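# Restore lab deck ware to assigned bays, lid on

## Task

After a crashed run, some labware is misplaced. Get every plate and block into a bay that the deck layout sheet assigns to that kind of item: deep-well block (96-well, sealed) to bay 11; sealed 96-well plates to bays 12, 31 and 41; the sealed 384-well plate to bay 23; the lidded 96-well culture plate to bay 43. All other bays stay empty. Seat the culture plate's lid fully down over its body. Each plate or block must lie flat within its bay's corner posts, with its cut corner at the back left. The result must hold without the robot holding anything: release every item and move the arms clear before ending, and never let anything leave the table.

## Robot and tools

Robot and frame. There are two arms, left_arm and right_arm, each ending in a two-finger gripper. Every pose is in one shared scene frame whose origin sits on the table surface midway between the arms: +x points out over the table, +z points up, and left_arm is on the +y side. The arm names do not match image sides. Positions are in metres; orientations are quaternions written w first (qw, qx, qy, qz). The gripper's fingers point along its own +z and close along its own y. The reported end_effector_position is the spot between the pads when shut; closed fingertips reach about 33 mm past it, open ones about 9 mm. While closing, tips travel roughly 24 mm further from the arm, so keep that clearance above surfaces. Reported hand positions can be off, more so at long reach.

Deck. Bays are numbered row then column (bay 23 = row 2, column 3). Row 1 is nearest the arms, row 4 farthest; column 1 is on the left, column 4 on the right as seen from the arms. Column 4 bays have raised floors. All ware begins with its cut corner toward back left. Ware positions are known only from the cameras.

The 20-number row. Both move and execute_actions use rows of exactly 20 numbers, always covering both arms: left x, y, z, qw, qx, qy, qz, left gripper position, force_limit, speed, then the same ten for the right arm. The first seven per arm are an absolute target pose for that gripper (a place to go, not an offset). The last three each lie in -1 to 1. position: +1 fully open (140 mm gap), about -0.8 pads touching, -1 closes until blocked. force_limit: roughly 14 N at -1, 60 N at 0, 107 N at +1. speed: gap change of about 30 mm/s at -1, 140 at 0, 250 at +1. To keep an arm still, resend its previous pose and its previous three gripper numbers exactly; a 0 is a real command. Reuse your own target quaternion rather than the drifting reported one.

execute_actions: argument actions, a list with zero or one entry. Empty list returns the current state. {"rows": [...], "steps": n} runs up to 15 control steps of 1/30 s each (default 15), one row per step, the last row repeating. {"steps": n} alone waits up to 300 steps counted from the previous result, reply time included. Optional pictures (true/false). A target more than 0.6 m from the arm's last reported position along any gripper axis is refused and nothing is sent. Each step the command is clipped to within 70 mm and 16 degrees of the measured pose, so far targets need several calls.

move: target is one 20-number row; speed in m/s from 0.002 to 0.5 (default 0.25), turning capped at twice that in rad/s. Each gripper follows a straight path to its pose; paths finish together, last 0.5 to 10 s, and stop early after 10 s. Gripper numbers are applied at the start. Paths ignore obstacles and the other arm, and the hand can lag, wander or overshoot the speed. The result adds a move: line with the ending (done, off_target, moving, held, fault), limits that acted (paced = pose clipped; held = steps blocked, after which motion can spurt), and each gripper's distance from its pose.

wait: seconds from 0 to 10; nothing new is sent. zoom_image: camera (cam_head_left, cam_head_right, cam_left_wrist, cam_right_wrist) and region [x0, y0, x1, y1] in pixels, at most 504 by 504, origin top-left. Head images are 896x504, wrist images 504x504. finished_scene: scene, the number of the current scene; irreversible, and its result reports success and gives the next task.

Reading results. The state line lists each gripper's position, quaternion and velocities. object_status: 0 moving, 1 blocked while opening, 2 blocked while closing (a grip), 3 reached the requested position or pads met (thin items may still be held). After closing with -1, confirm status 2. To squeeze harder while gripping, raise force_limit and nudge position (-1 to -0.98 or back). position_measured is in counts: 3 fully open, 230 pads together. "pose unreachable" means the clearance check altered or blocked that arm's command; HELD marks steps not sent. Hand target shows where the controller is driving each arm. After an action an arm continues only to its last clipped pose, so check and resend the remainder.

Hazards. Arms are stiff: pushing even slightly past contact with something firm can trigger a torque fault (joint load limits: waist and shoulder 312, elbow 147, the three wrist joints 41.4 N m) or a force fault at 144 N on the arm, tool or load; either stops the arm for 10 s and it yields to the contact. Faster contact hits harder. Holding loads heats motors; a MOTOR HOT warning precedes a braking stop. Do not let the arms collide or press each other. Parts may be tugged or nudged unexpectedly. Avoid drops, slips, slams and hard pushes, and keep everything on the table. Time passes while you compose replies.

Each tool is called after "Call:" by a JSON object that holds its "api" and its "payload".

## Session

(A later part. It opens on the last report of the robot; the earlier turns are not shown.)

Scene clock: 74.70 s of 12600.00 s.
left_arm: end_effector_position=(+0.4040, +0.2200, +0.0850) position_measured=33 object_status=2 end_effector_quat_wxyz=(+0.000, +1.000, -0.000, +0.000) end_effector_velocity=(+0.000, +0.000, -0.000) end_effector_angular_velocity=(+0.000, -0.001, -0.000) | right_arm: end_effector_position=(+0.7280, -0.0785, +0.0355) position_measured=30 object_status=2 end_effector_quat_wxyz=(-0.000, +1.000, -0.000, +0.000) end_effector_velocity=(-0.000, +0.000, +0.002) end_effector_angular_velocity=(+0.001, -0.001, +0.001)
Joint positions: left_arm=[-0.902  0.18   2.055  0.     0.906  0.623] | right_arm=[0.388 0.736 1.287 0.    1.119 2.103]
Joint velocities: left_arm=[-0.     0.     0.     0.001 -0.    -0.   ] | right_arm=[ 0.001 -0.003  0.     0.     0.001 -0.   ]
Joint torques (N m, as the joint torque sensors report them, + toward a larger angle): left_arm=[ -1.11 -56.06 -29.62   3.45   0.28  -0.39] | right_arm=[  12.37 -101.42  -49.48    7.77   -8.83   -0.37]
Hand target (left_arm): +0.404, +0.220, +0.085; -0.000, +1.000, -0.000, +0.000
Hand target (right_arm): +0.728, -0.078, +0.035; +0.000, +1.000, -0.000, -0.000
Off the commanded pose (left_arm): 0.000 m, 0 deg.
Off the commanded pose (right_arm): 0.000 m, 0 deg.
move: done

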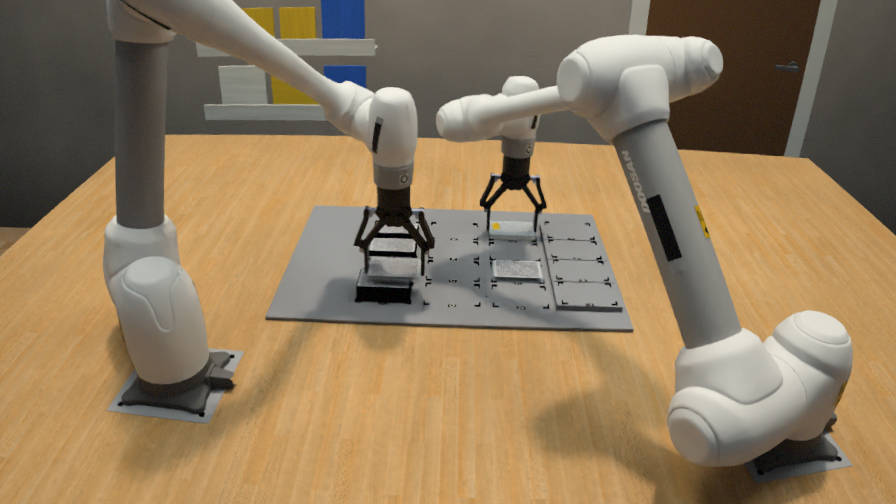

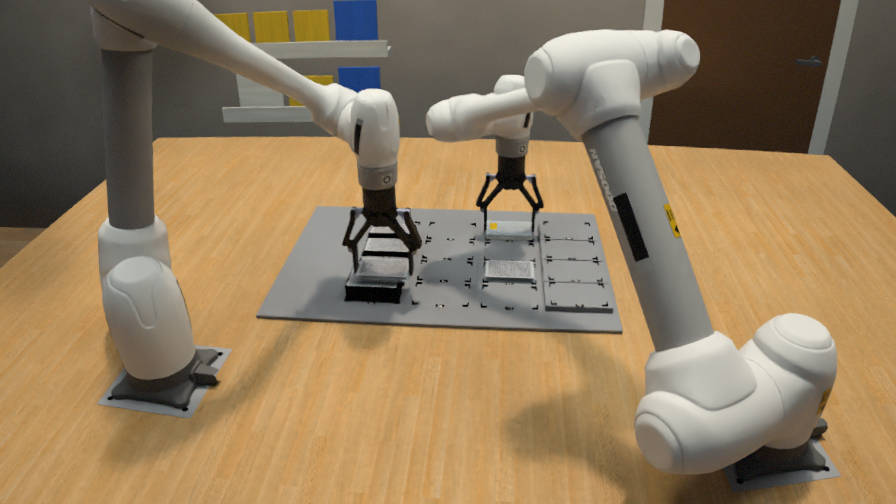

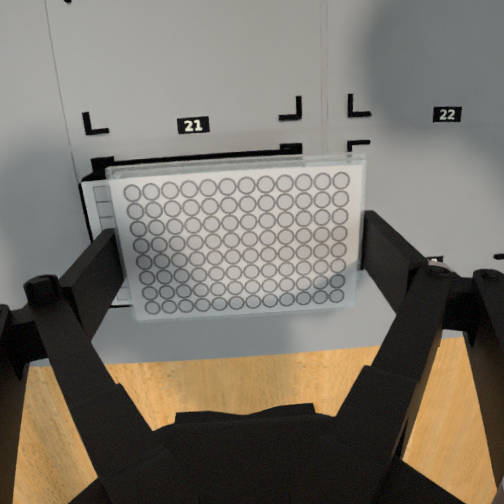

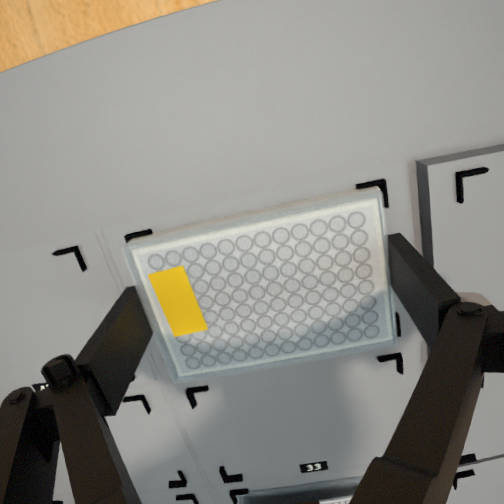

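The lid had already dropped on. Release.

Call:
{"api": "execute_actions", "payload": {"actions": [{"rows":[[0.404,0.22,0.085,0,1,0,0,-0.98,-0.4,-1,0.728,-0.0785,0.0355,0,1,0,0,1,-0.9,0]],"steps":8}], "pictures": false}}

Call:
{"api": "move", "payload": {"target": [0.404,0.18,0.085,0,1,0,0,-0.98,-0.4,-1,0.728,-0.0785,0.09,0,1,0,0,1,-0.9,0], "speed": 0.1}}

Call:
{"api": "move", "payload": {"target": [0.404,0.084,0.08,0,1,0,0,-0.98,-0.4,-1,0.6,-0.4,0.2,0,1,0,0,1,-0.9,0]}}

Call:
{"api": "move", "payload": {"target": [0.404,0.084,0.038,0,1,0,0,-0.98,-0.4,-1,0.6,-0.4,0.2,0,1,0,0,1,-0.9,0], "speed": 0.05}}

Call:
{"api": "zoom_image", "payload": {"camera": "cam_head_left", "region": [400,210,560,320]}}

Scene clock: 82.60 s of 12600.00 s.
left_arm: end_effector_position=(+0.4040, +0.2200, +0.0850) position_measured=33 object_status=2 end_effector_quat_wxyz=(+0.000, +1.000, +0.000, +0.000) end_effector_velocity=(+0.000, -0.000, -0.000) end_effector_angular_velocity=(-0.001, -0.002, -0.001) | right_arm: end_effector_position=(+0.7280, -0.0785, +0.0355) position_measured=3 object_status=0 end_effector_quat_wxyz=(-0.000, +1.000, +0.000, +0.000) end_effector_velocity=(+0.000, +0.001, +0.001) end_effector_angular_velocity=(+0.000, -0.002, +0.001)
Joint positions: left_arm=[-0.902  0.18   2.055  0.     0.906  0.623] | right_arm=[ 0.388  0.736  1.287 -0.     1.119  2.103]
Joint velocities: left_arm=[-0.     0.     0.     0.001 -0.002  0.   ] | right_arm=[ 0.001 -0.001 -0.    -0.001 -0.     0.   ]
Joint torques (N m, as the joint torque sensors report them, + toward a larger angle): left_arm=[ -0.8  -56.28 -29.94   3.62   0.34  -0.39] | right_arm=[   2.25 -108.29  -38.19    4.05   -0.33   -0.46]
Hand target (left_arm): +0.404, +0.220, +0.085; -0.000, +1.000, -0.000, +0.000
Hand target (right_arm): +0.728, -0.079, +0.036; +0.000, +1.000, +0.000, -0.000
Off the commanded pose (left_arm): 0.000 m, 0 deg.
Off the commanded pose (right_arm): 0.000 m, 0 deg.
Steps of this call (steps 1 to 90: nothing new was sent; then 4.63 s passed at rest; steps 91 to 98: all 8 steps of this action). Readings (end_effector_position | what the end effector reports):
91: left_arm (+0.4040, +0.2200, +0.0850) | right_arm (+0.7280, -0.0785, +0.0355) | left_arm position_measured=33 object_status=2 | right_arm position_measured=30 object_status=0
92: left_arm (+0.4040, +0.2200, +0.0850) | right_arm (+0.7280, -0.0785, +0.0355) | left_arm position_measured=33 object_status=2 | right_arm position_measured=29 object_status=0
94: left_arm (+0.4040, +0.2200, +0.0850) | right_arm (+0.7280, -0.0785, +0.0355) | left_arm position_measured=33 object_status=2 | right_arm position_measured=10 object_status=0
98: the state above

Scene clock: 83.73 s of 12600.00 s.
left_arm: end_effector_position=(+0.4040, +0.1800, +0.0850) position_measured=33 object_status=2 end_effector_quat_wxyz=(+0.000, +1.000, -0.000, -0.000) end_effector_velocity=(+0.000, -0.001, +0.000) end_effector_angular_velocity=(-0.000, +0.000, -0.000) | right_arm: end_effector_position=(+0.7281, -0.0785, +0.0899) position_measured=3 object_status=3 end_effector_quat_wxyz=(+0.000, +1.000, +0.000, -0.000) end_effector_velocity=(+0.000, +0.000, +0.002) end_effector_angular_velocity=(-0.001, -0.002, +0.001)
Joint positions: left_arm=[-0.942  0.225  1.998 -0.     0.919  0.583] | right_arm=[ 0.388  0.699  1.247 -0.     1.196  2.103]
Joint velocities: left_arm=[-0.001  0.001 -0.002 -0.     0.001 -0.   ] | right_arm=[ 0.001 -0.001 -0.001 -0.002  0.002 -0.   ]
Joint torques (N m, as the joint torque sensors report them, + toward a larger angle): left_arm=[ -1.39 -61.43 -29.86   3.79   0.45  -0.37] | right_arm=[   3.85 -104.71  -39.58    3.92    0.25   -0.27]
Hand target (left_arm): +0.404, +0.180, +0.085; +0.000, +1.000, +0.000, -0.000
Hand target (right_arm): +0.728, -0.078, +0.090; +0.000, +1.000, -0.000, +0.000
Off the commanded pose (left_arm): 0.000 m, 0 deg.
Off the commanded pose (right_arm): 0.000 m, 0 deg.
move: done

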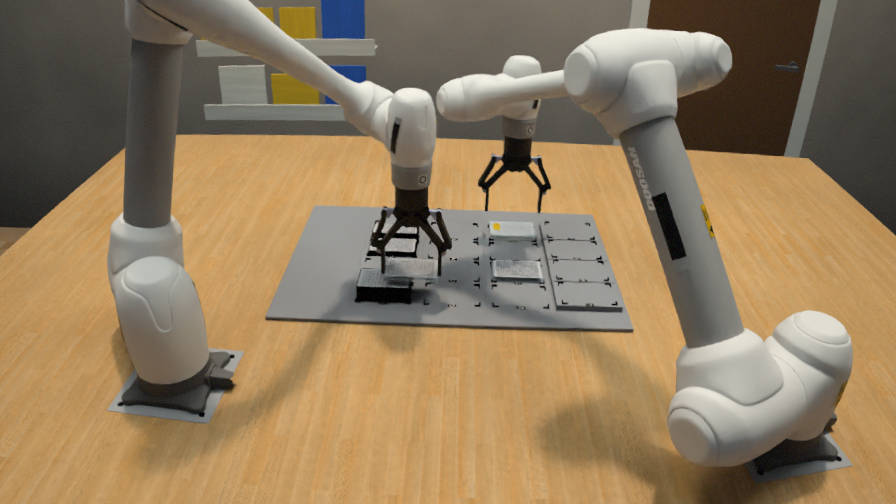

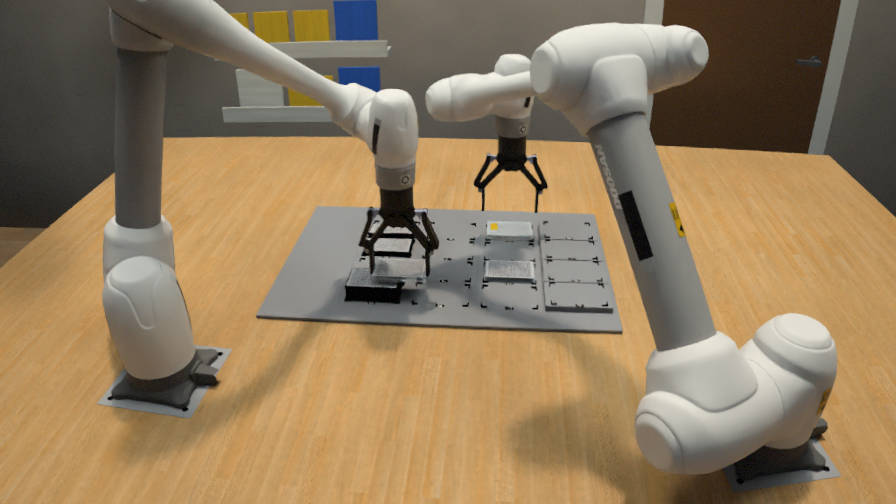

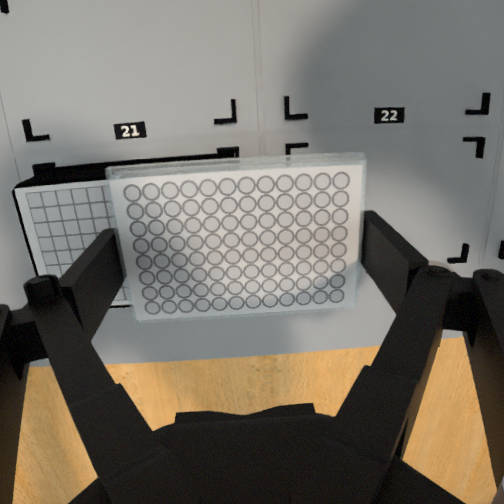

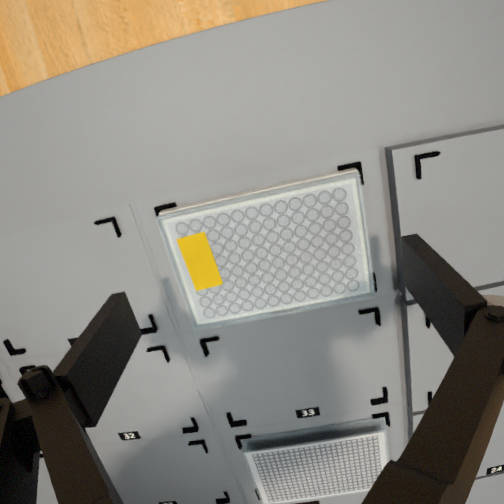

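Scene clock: 85.67 s of 12600.00 s.
left_arm: end_effector_position=(+0.4039, +0.0840, +0.0801) position_measured=33 object_status=2 end_effector_quat_wxyz=(+0.000, +1.000, +0.000, -0.000) end_effector_velocity=(+0.001, +0.001, -0.000) end_effector_angular_velocity=(+0.000, -0.002, -0.000) | right_arm: end_effector_position=(+0.6005, -0.4002, +0.2002) position_measured=3 object_status=3 end_effector_quat_wxyz=(+0.000, +1.000, +0.000, -0.000) end_effector_velocity=(-0.001, -0.000, +0.001) end_effector_angular_velocity=(+0.001, -0.001, +0.001)
Joint positions: left_arm=[-1.022  0.34   1.849 -0.     0.952  0.503] | right_arm=[ 0.067  0.253  1.722 -0.     1.167  1.782]
Joint velocities: left_arm=[ 0.001  0.     0.     0.002 -0.001  0.   ] | right_arm=[-0.    -0.002  0.001  0.001  0.    -0.001]
Joint torques (N m, as the joint torque sensors report them, + toward a larger angle): left_arm=[ -1.48 -72.77 -30.83   3.68   0.35  -0.26] | right_arm=[  1.04 -60.42 -39.86   4.29  -0.29  -0.5 ]
Hand target (left_arm): +0.404, +0.084, +0.080; +0.000, +1.000, +0.000, -0.000
Hand target (right_arm): +0.600, -0.400, +0.200; +0.000, +1.000, +0.000, -0.000
Off the commanded pose (left_arm): 0.000 m, 0 deg.
Off the commanded pose (right_arm): 0.001 m, 0 deg.
move: done

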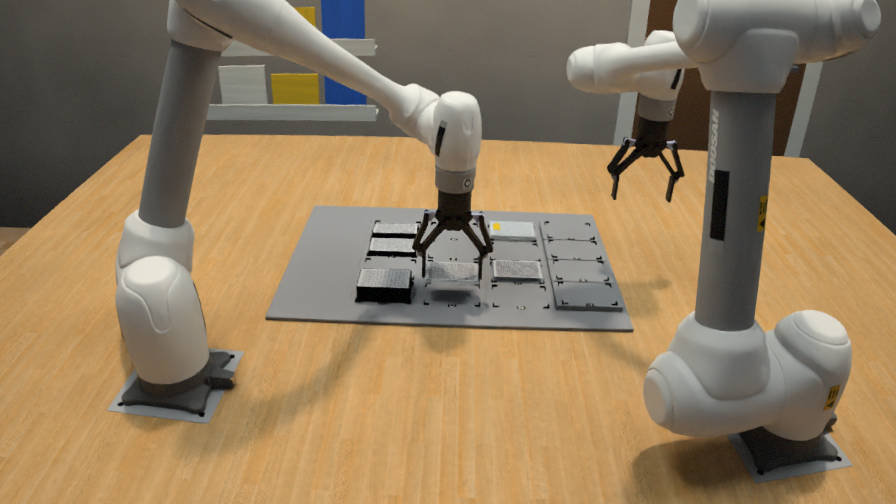

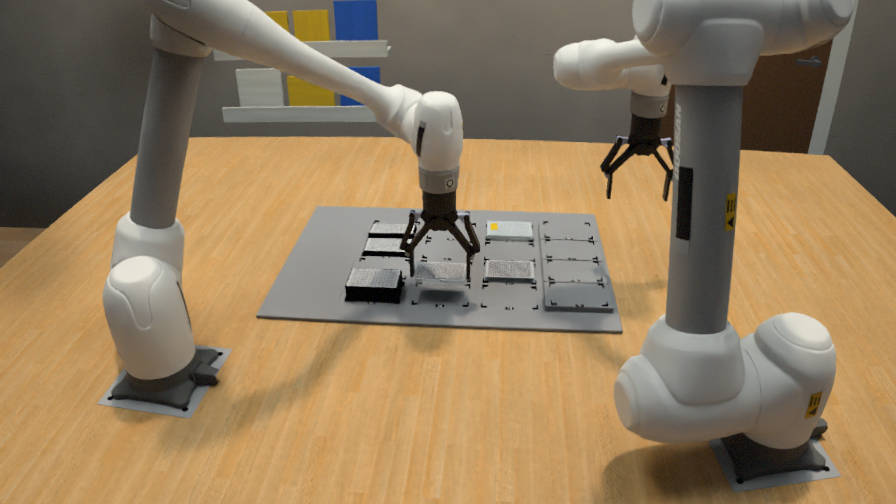

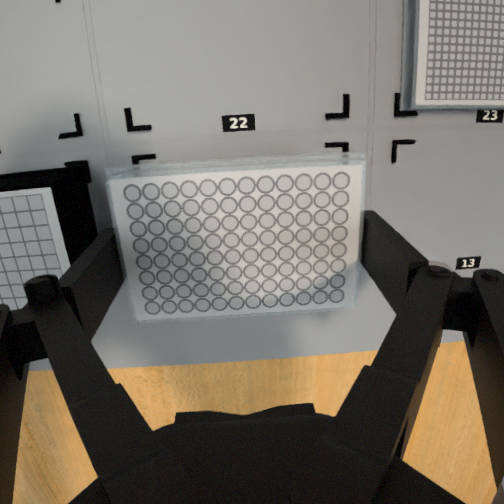

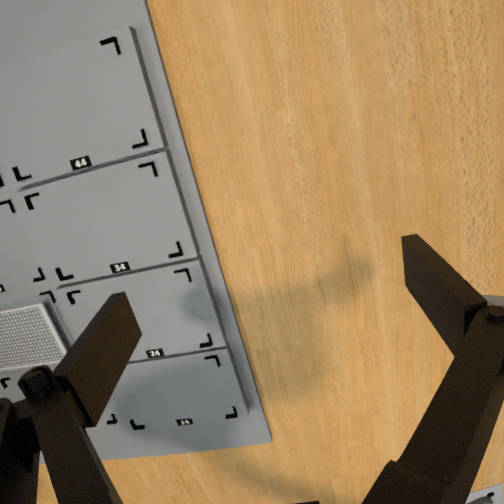

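Scene clock: 86.80 s of 12600.00 s.
left_arm: end_effector_position=(+0.4040, +0.0839, +0.0381) position_measured=33 object_status=2 end_effector_quat_wxyz=(+0.000, +1.000, -0.000, -0.000) end_effector_velocity=(+0.000, +0.000, -0.001) end_effector_angular_velocity=(+0.000, +0.000, +0.001) | right_arm: end_effector_position=(+0.6000, -0.4000, +0.2000) position_measured=3 object_status=3 end_effector_quat_wxyz=(-0.000, +1.000, +0.000, -0.000) end_effector_velocity=(-0.000, -0.000, +0.000) end_effector_angular_velocity=(-0.000, -0.000, -0.000)
Joint positions: left_arm=[-1.022  0.384  1.88  -0.     0.878  0.503] | right_arm=[0.068 0.253 1.723 0.    1.166 1.783]
Joint velocities: left_arm=[ 0.001  0.001  0.001  0.    -0.002 -0.001] | right_arm=[-0. -0.  0. -0. -0. -0.]
Joint torques (N m, as the joint torque sensors report them, + toward a larger angle): left_arm=[ -2.37 -76.58 -29.1    3.66   0.36  -0.35] | right_arm=[ -0.06 -60.78 -39.15   4.3    0.05  -0.27]
Hand target (left_arm): +0.404, +0.084, +0.038; +0.000, +1.000, -0.000, -0.000
Hand target (right_arm): +0.600, -0.400, +0.200; -0.000, +1.000, +0.000, +0.000
Off the commanded pose (left_arm): 0.000 m, 0 deg.
Off the commanded pose (right_arm): 0.000 m, 0 deg.
move: done

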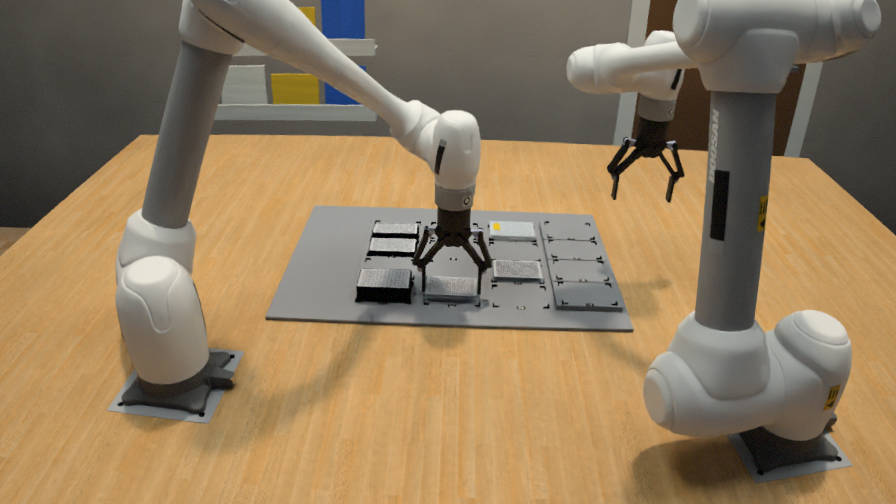

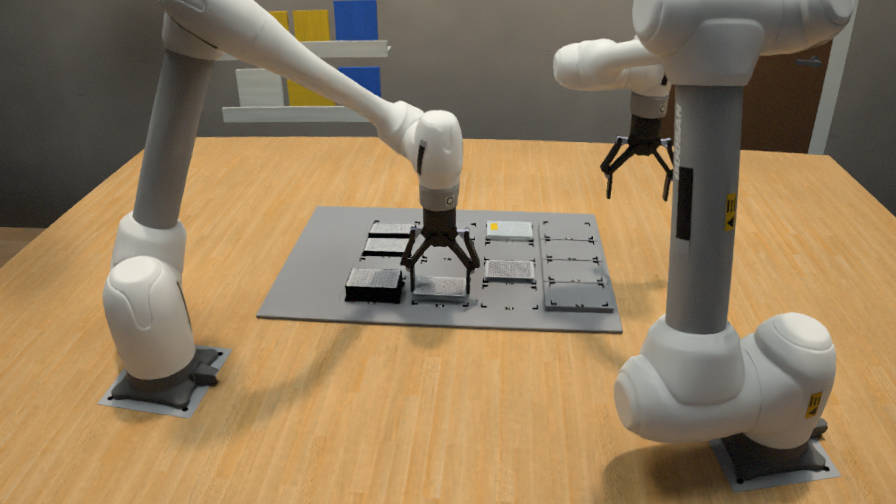

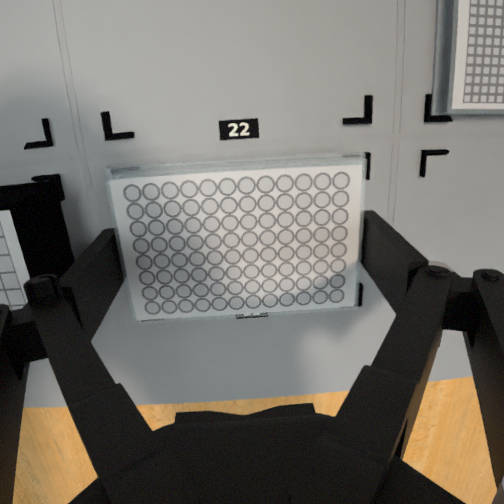

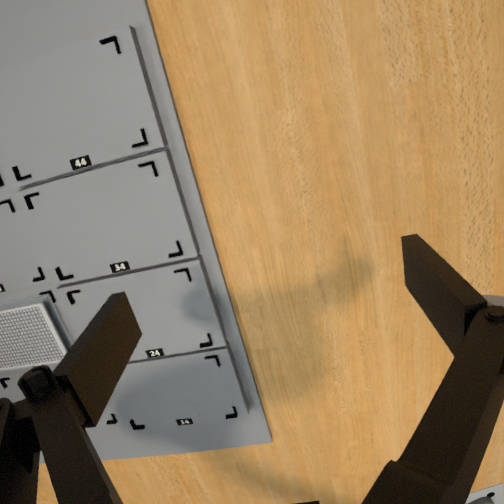

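Region (400, 210, 560, 320) of cam_head_left's 896x504 image, scaled by 3.150, with more detail than that image has; it fills the top 346 rows of this view, and the rest is white.

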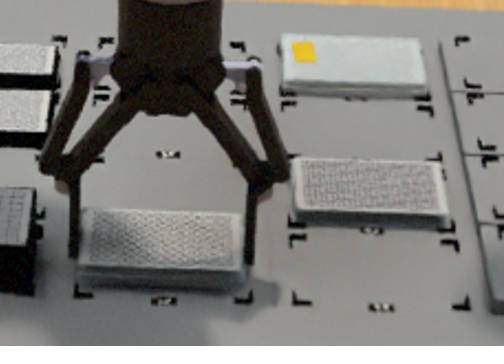

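Call:
{"api": "move", "payload": {"target": [0.3995,0.0815,0.035,0,1,0,0,-0.98,-0.4,-1,0.6,-0.4,0.2,0,1,0,0,1,-0.9,0], "speed": 0.01}}

Call:
{"api": "zoom_image", "payload": {"camera": "cam_left_wrist", "region": [80,80,400,340]}}

Scene clock: 92.73 s of 12600.00 s.
left_arm: end_effector_position=(+0.3995, +0.0815, +0.0350) position_measured=33 object_status=2 end_effector_quat_wxyz=(+0.000, +1.000, -0.000, -0.000) end_effector_velocity=(-0.001, -0.000, -0.001) end_effector_angular_velocity=(-0.000, +0.000, +0.000) | right_arm: end_effector_position=(+0.6000, -0.4000, +0.2000) position_measured=3 object_status=3 end_effector_quat_wxyz=(-0.000, +1.000, -0.000, -0.000) end_effector_velocity=(-0.000, -0.001, -0.001) end_effector_angular_velocity=(-0.001, +0.002, -0.000)
Joint positions: left_arm=[-1.03   0.387  1.882 -0.     0.873  0.495] | right_arm=[0.068 0.253 1.723 0.    1.166 1.783]
Joint velocities: left_arm=[-0.001  0.001  0.001 -0.001 -0.001 -0.001] | right_arm=[-0.     0.001  0.001 -0.001 -0.    -0.   ]
Joint torques (N m, as the joint torque sensors report them, + toward a larger angle): left_arm=[  0.76 -75.84 -28.55   3.54   0.28  -0.04] | right_arm=[  3.01 -60.87 -39.35   4.52   0.2   -0.23]
Hand target (left_arm): +0.399, +0.081, +0.035; +0.000, +1.000, -0.000, -0.000
Hand target (right_arm): +0.600, -0.400, +0.200; -0.000, +1.000, +0.000, +0.000
Off the commanded pose (left_arm): 0.000 m, 0 deg.
Off the commanded pose (right_arm): 0.000 m, 0 deg.
After step 90, 2.13 s passed at rest.
move: done

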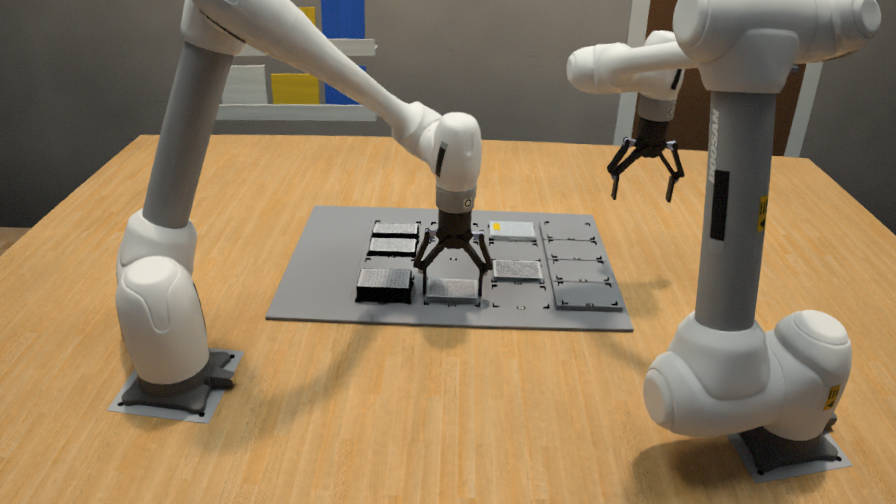

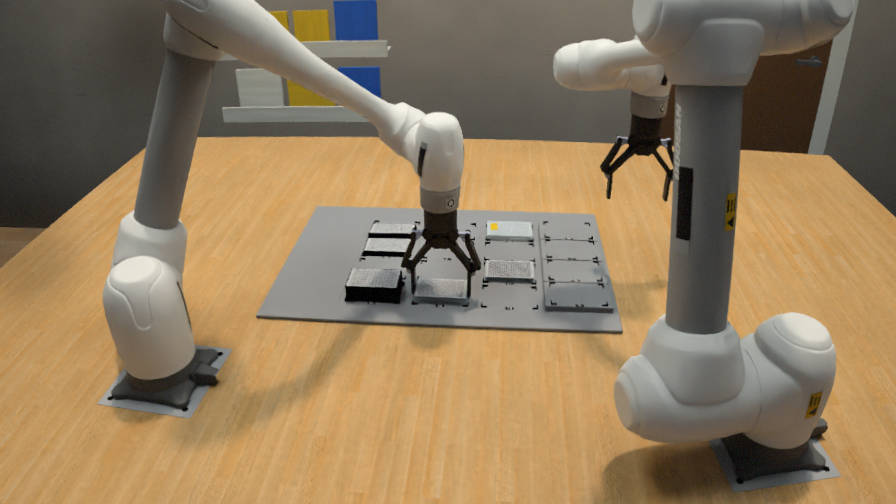

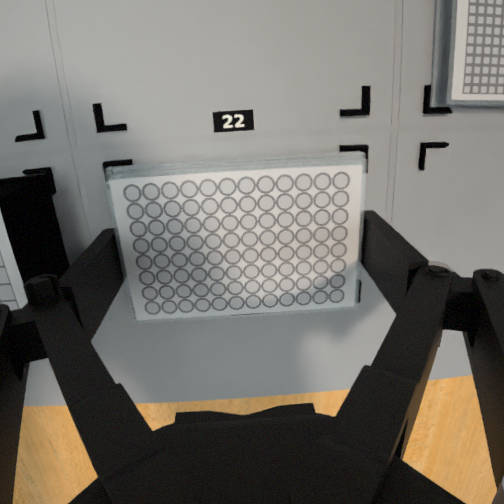

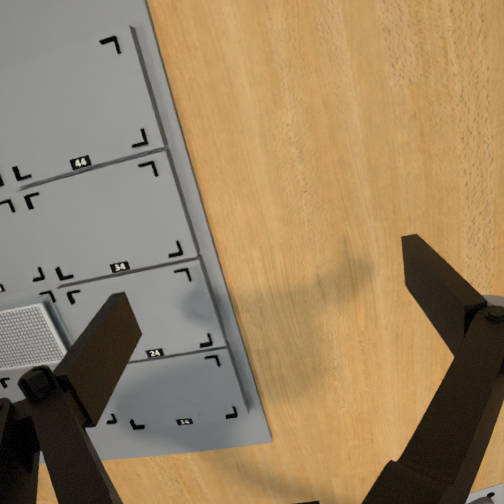

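Region (80, 80, 400, 340) of cam_left_wrist's 504x504 image, scaled by 1.575, with more detail than that image has; it fills the top 410 rows of this view, and the rest is white.

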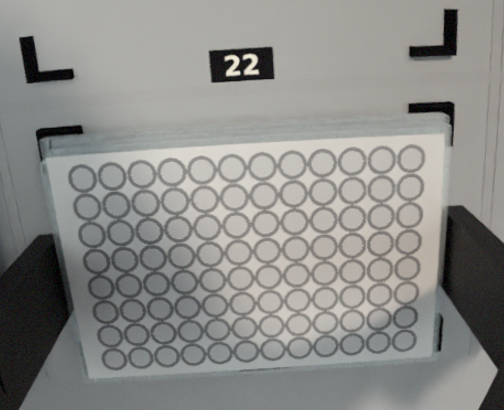

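Slight ccw yaw needed.

Call:
{"api": "move", "payload": {"target": [0.3985,0.081,0.031,0,1,0.004,0,-0.98,-0.4,-1,0.6,-0.4,0.2,0,1,0,0,1,-0.9,0], "speed": 0.006}}

Call:
{"api": "zoom_image", "payload": {"camera": "cam_left_wrist", "region": [80,80,400,340]}}

Call:
{"api": "zoom_image", "payload": {"camera": "cam_head_left", "region": [410,260,510,320]}}

Scene clock: 100.77 s of 12600.00 s.
left_arm: end_effector_position=(+0.3985, +0.0810, +0.0310) position_measured=33 object_status=2 end_effector_quat_wxyz=(+0.000, +1.000, +0.004, -0.000) end_effector_velocity=(+0.000, +0.000, -0.001) end_effector_angular_velocity=(+0.001, +0.001, +0.001) | right_arm: end_effector_position=(+0.6000, -0.4000, +0.2000) position_measured=3 object_status=3 end_effector_quat_wxyz=(-0.000, +1.000, -0.000, +0.000) end_effector_velocity=(-0.000, -0.000, +0.000) end_effector_angular_velocity=(-0.000, -0.000, +0.000)
Joint positions: left_arm=[-1.032  0.391  1.885 -0.     0.866  0.486] | right_arm=[0.068 0.253 1.723 0.    1.166 1.783]
Joint velocities: left_arm=[ 0.001  0.001  0.    -0.    -0.    -0.001] | right_arm=[ 0.    -0.     0.    -0.001 -0.     0.   ]
Joint torques (N m, as the joint torque sensors report them, + toward a larger angle): left_arm=[ -2.37 -76.01 -28.88   3.45   0.38  -0.43] | right_arm=[  2.58 -61.59 -38.59   3.85  -0.11  -0.25]
Hand target (left_arm): +0.398, +0.081, +0.031; +0.000, +1.000, +0.004, -0.000
Hand target (right_arm): +0.600, -0.400, +0.200; -0.000, +1.000, +0.000, +0.000
Off the commanded pose (left_arm): 0.000 m, 0 deg.
Off the commanded pose (right_arm): 0.000 m, 0 deg.
After step 90, 4.13 s passed at rest.
move: done

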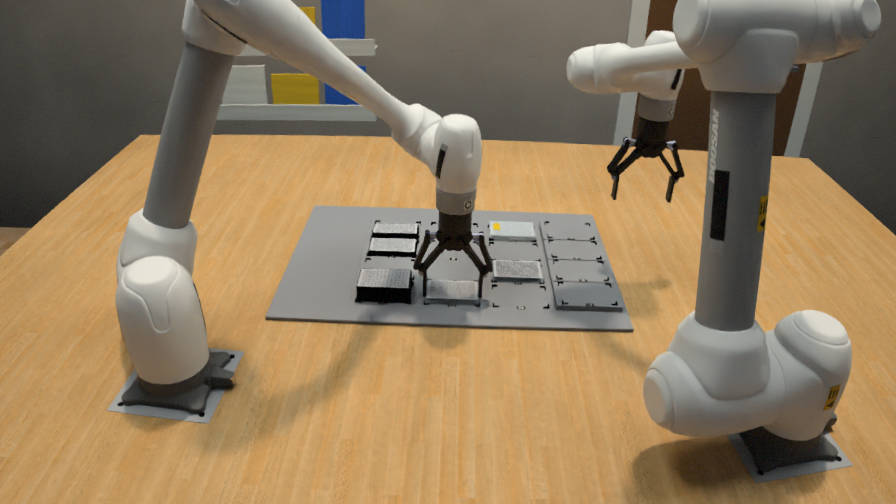

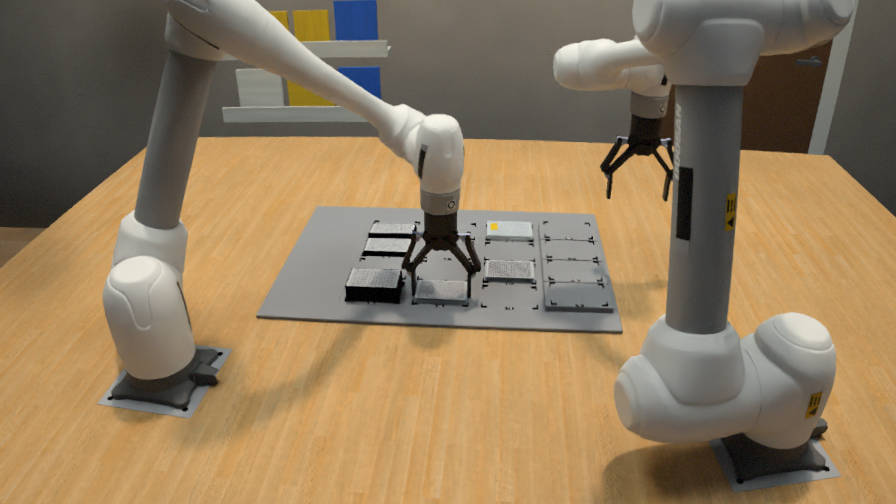

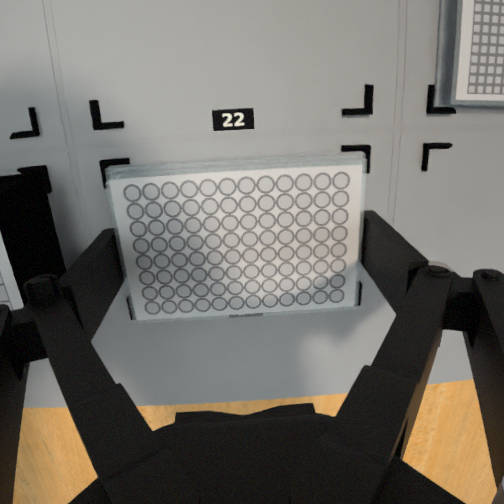

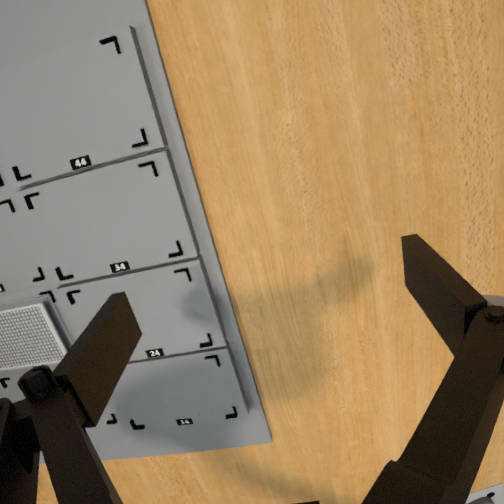

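Region (80, 80, 400, 340) of cam_left_wrist's 504x504 image, scaled by 1.575, with more detail than that image has; it fills the top 410 rows of this view, and the rest is white.

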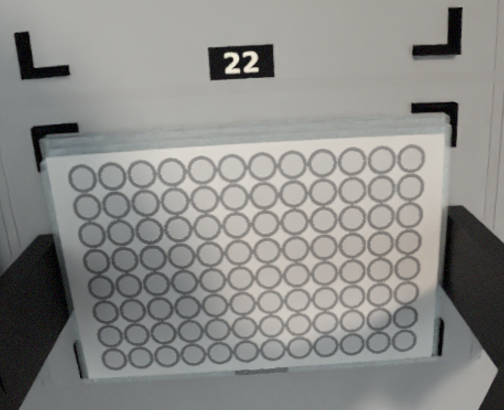

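Region (410, 260, 510, 320) of cam_head_left's 896x504 image, scaled by 5.040, with more detail than that image has; it fills the top 302 rows of this view, and the rest is white.

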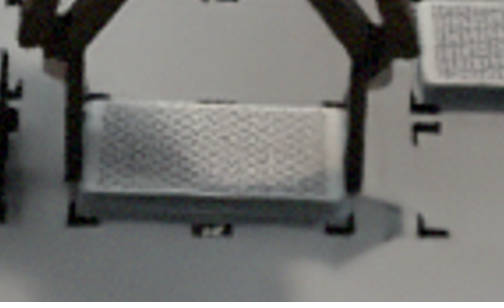

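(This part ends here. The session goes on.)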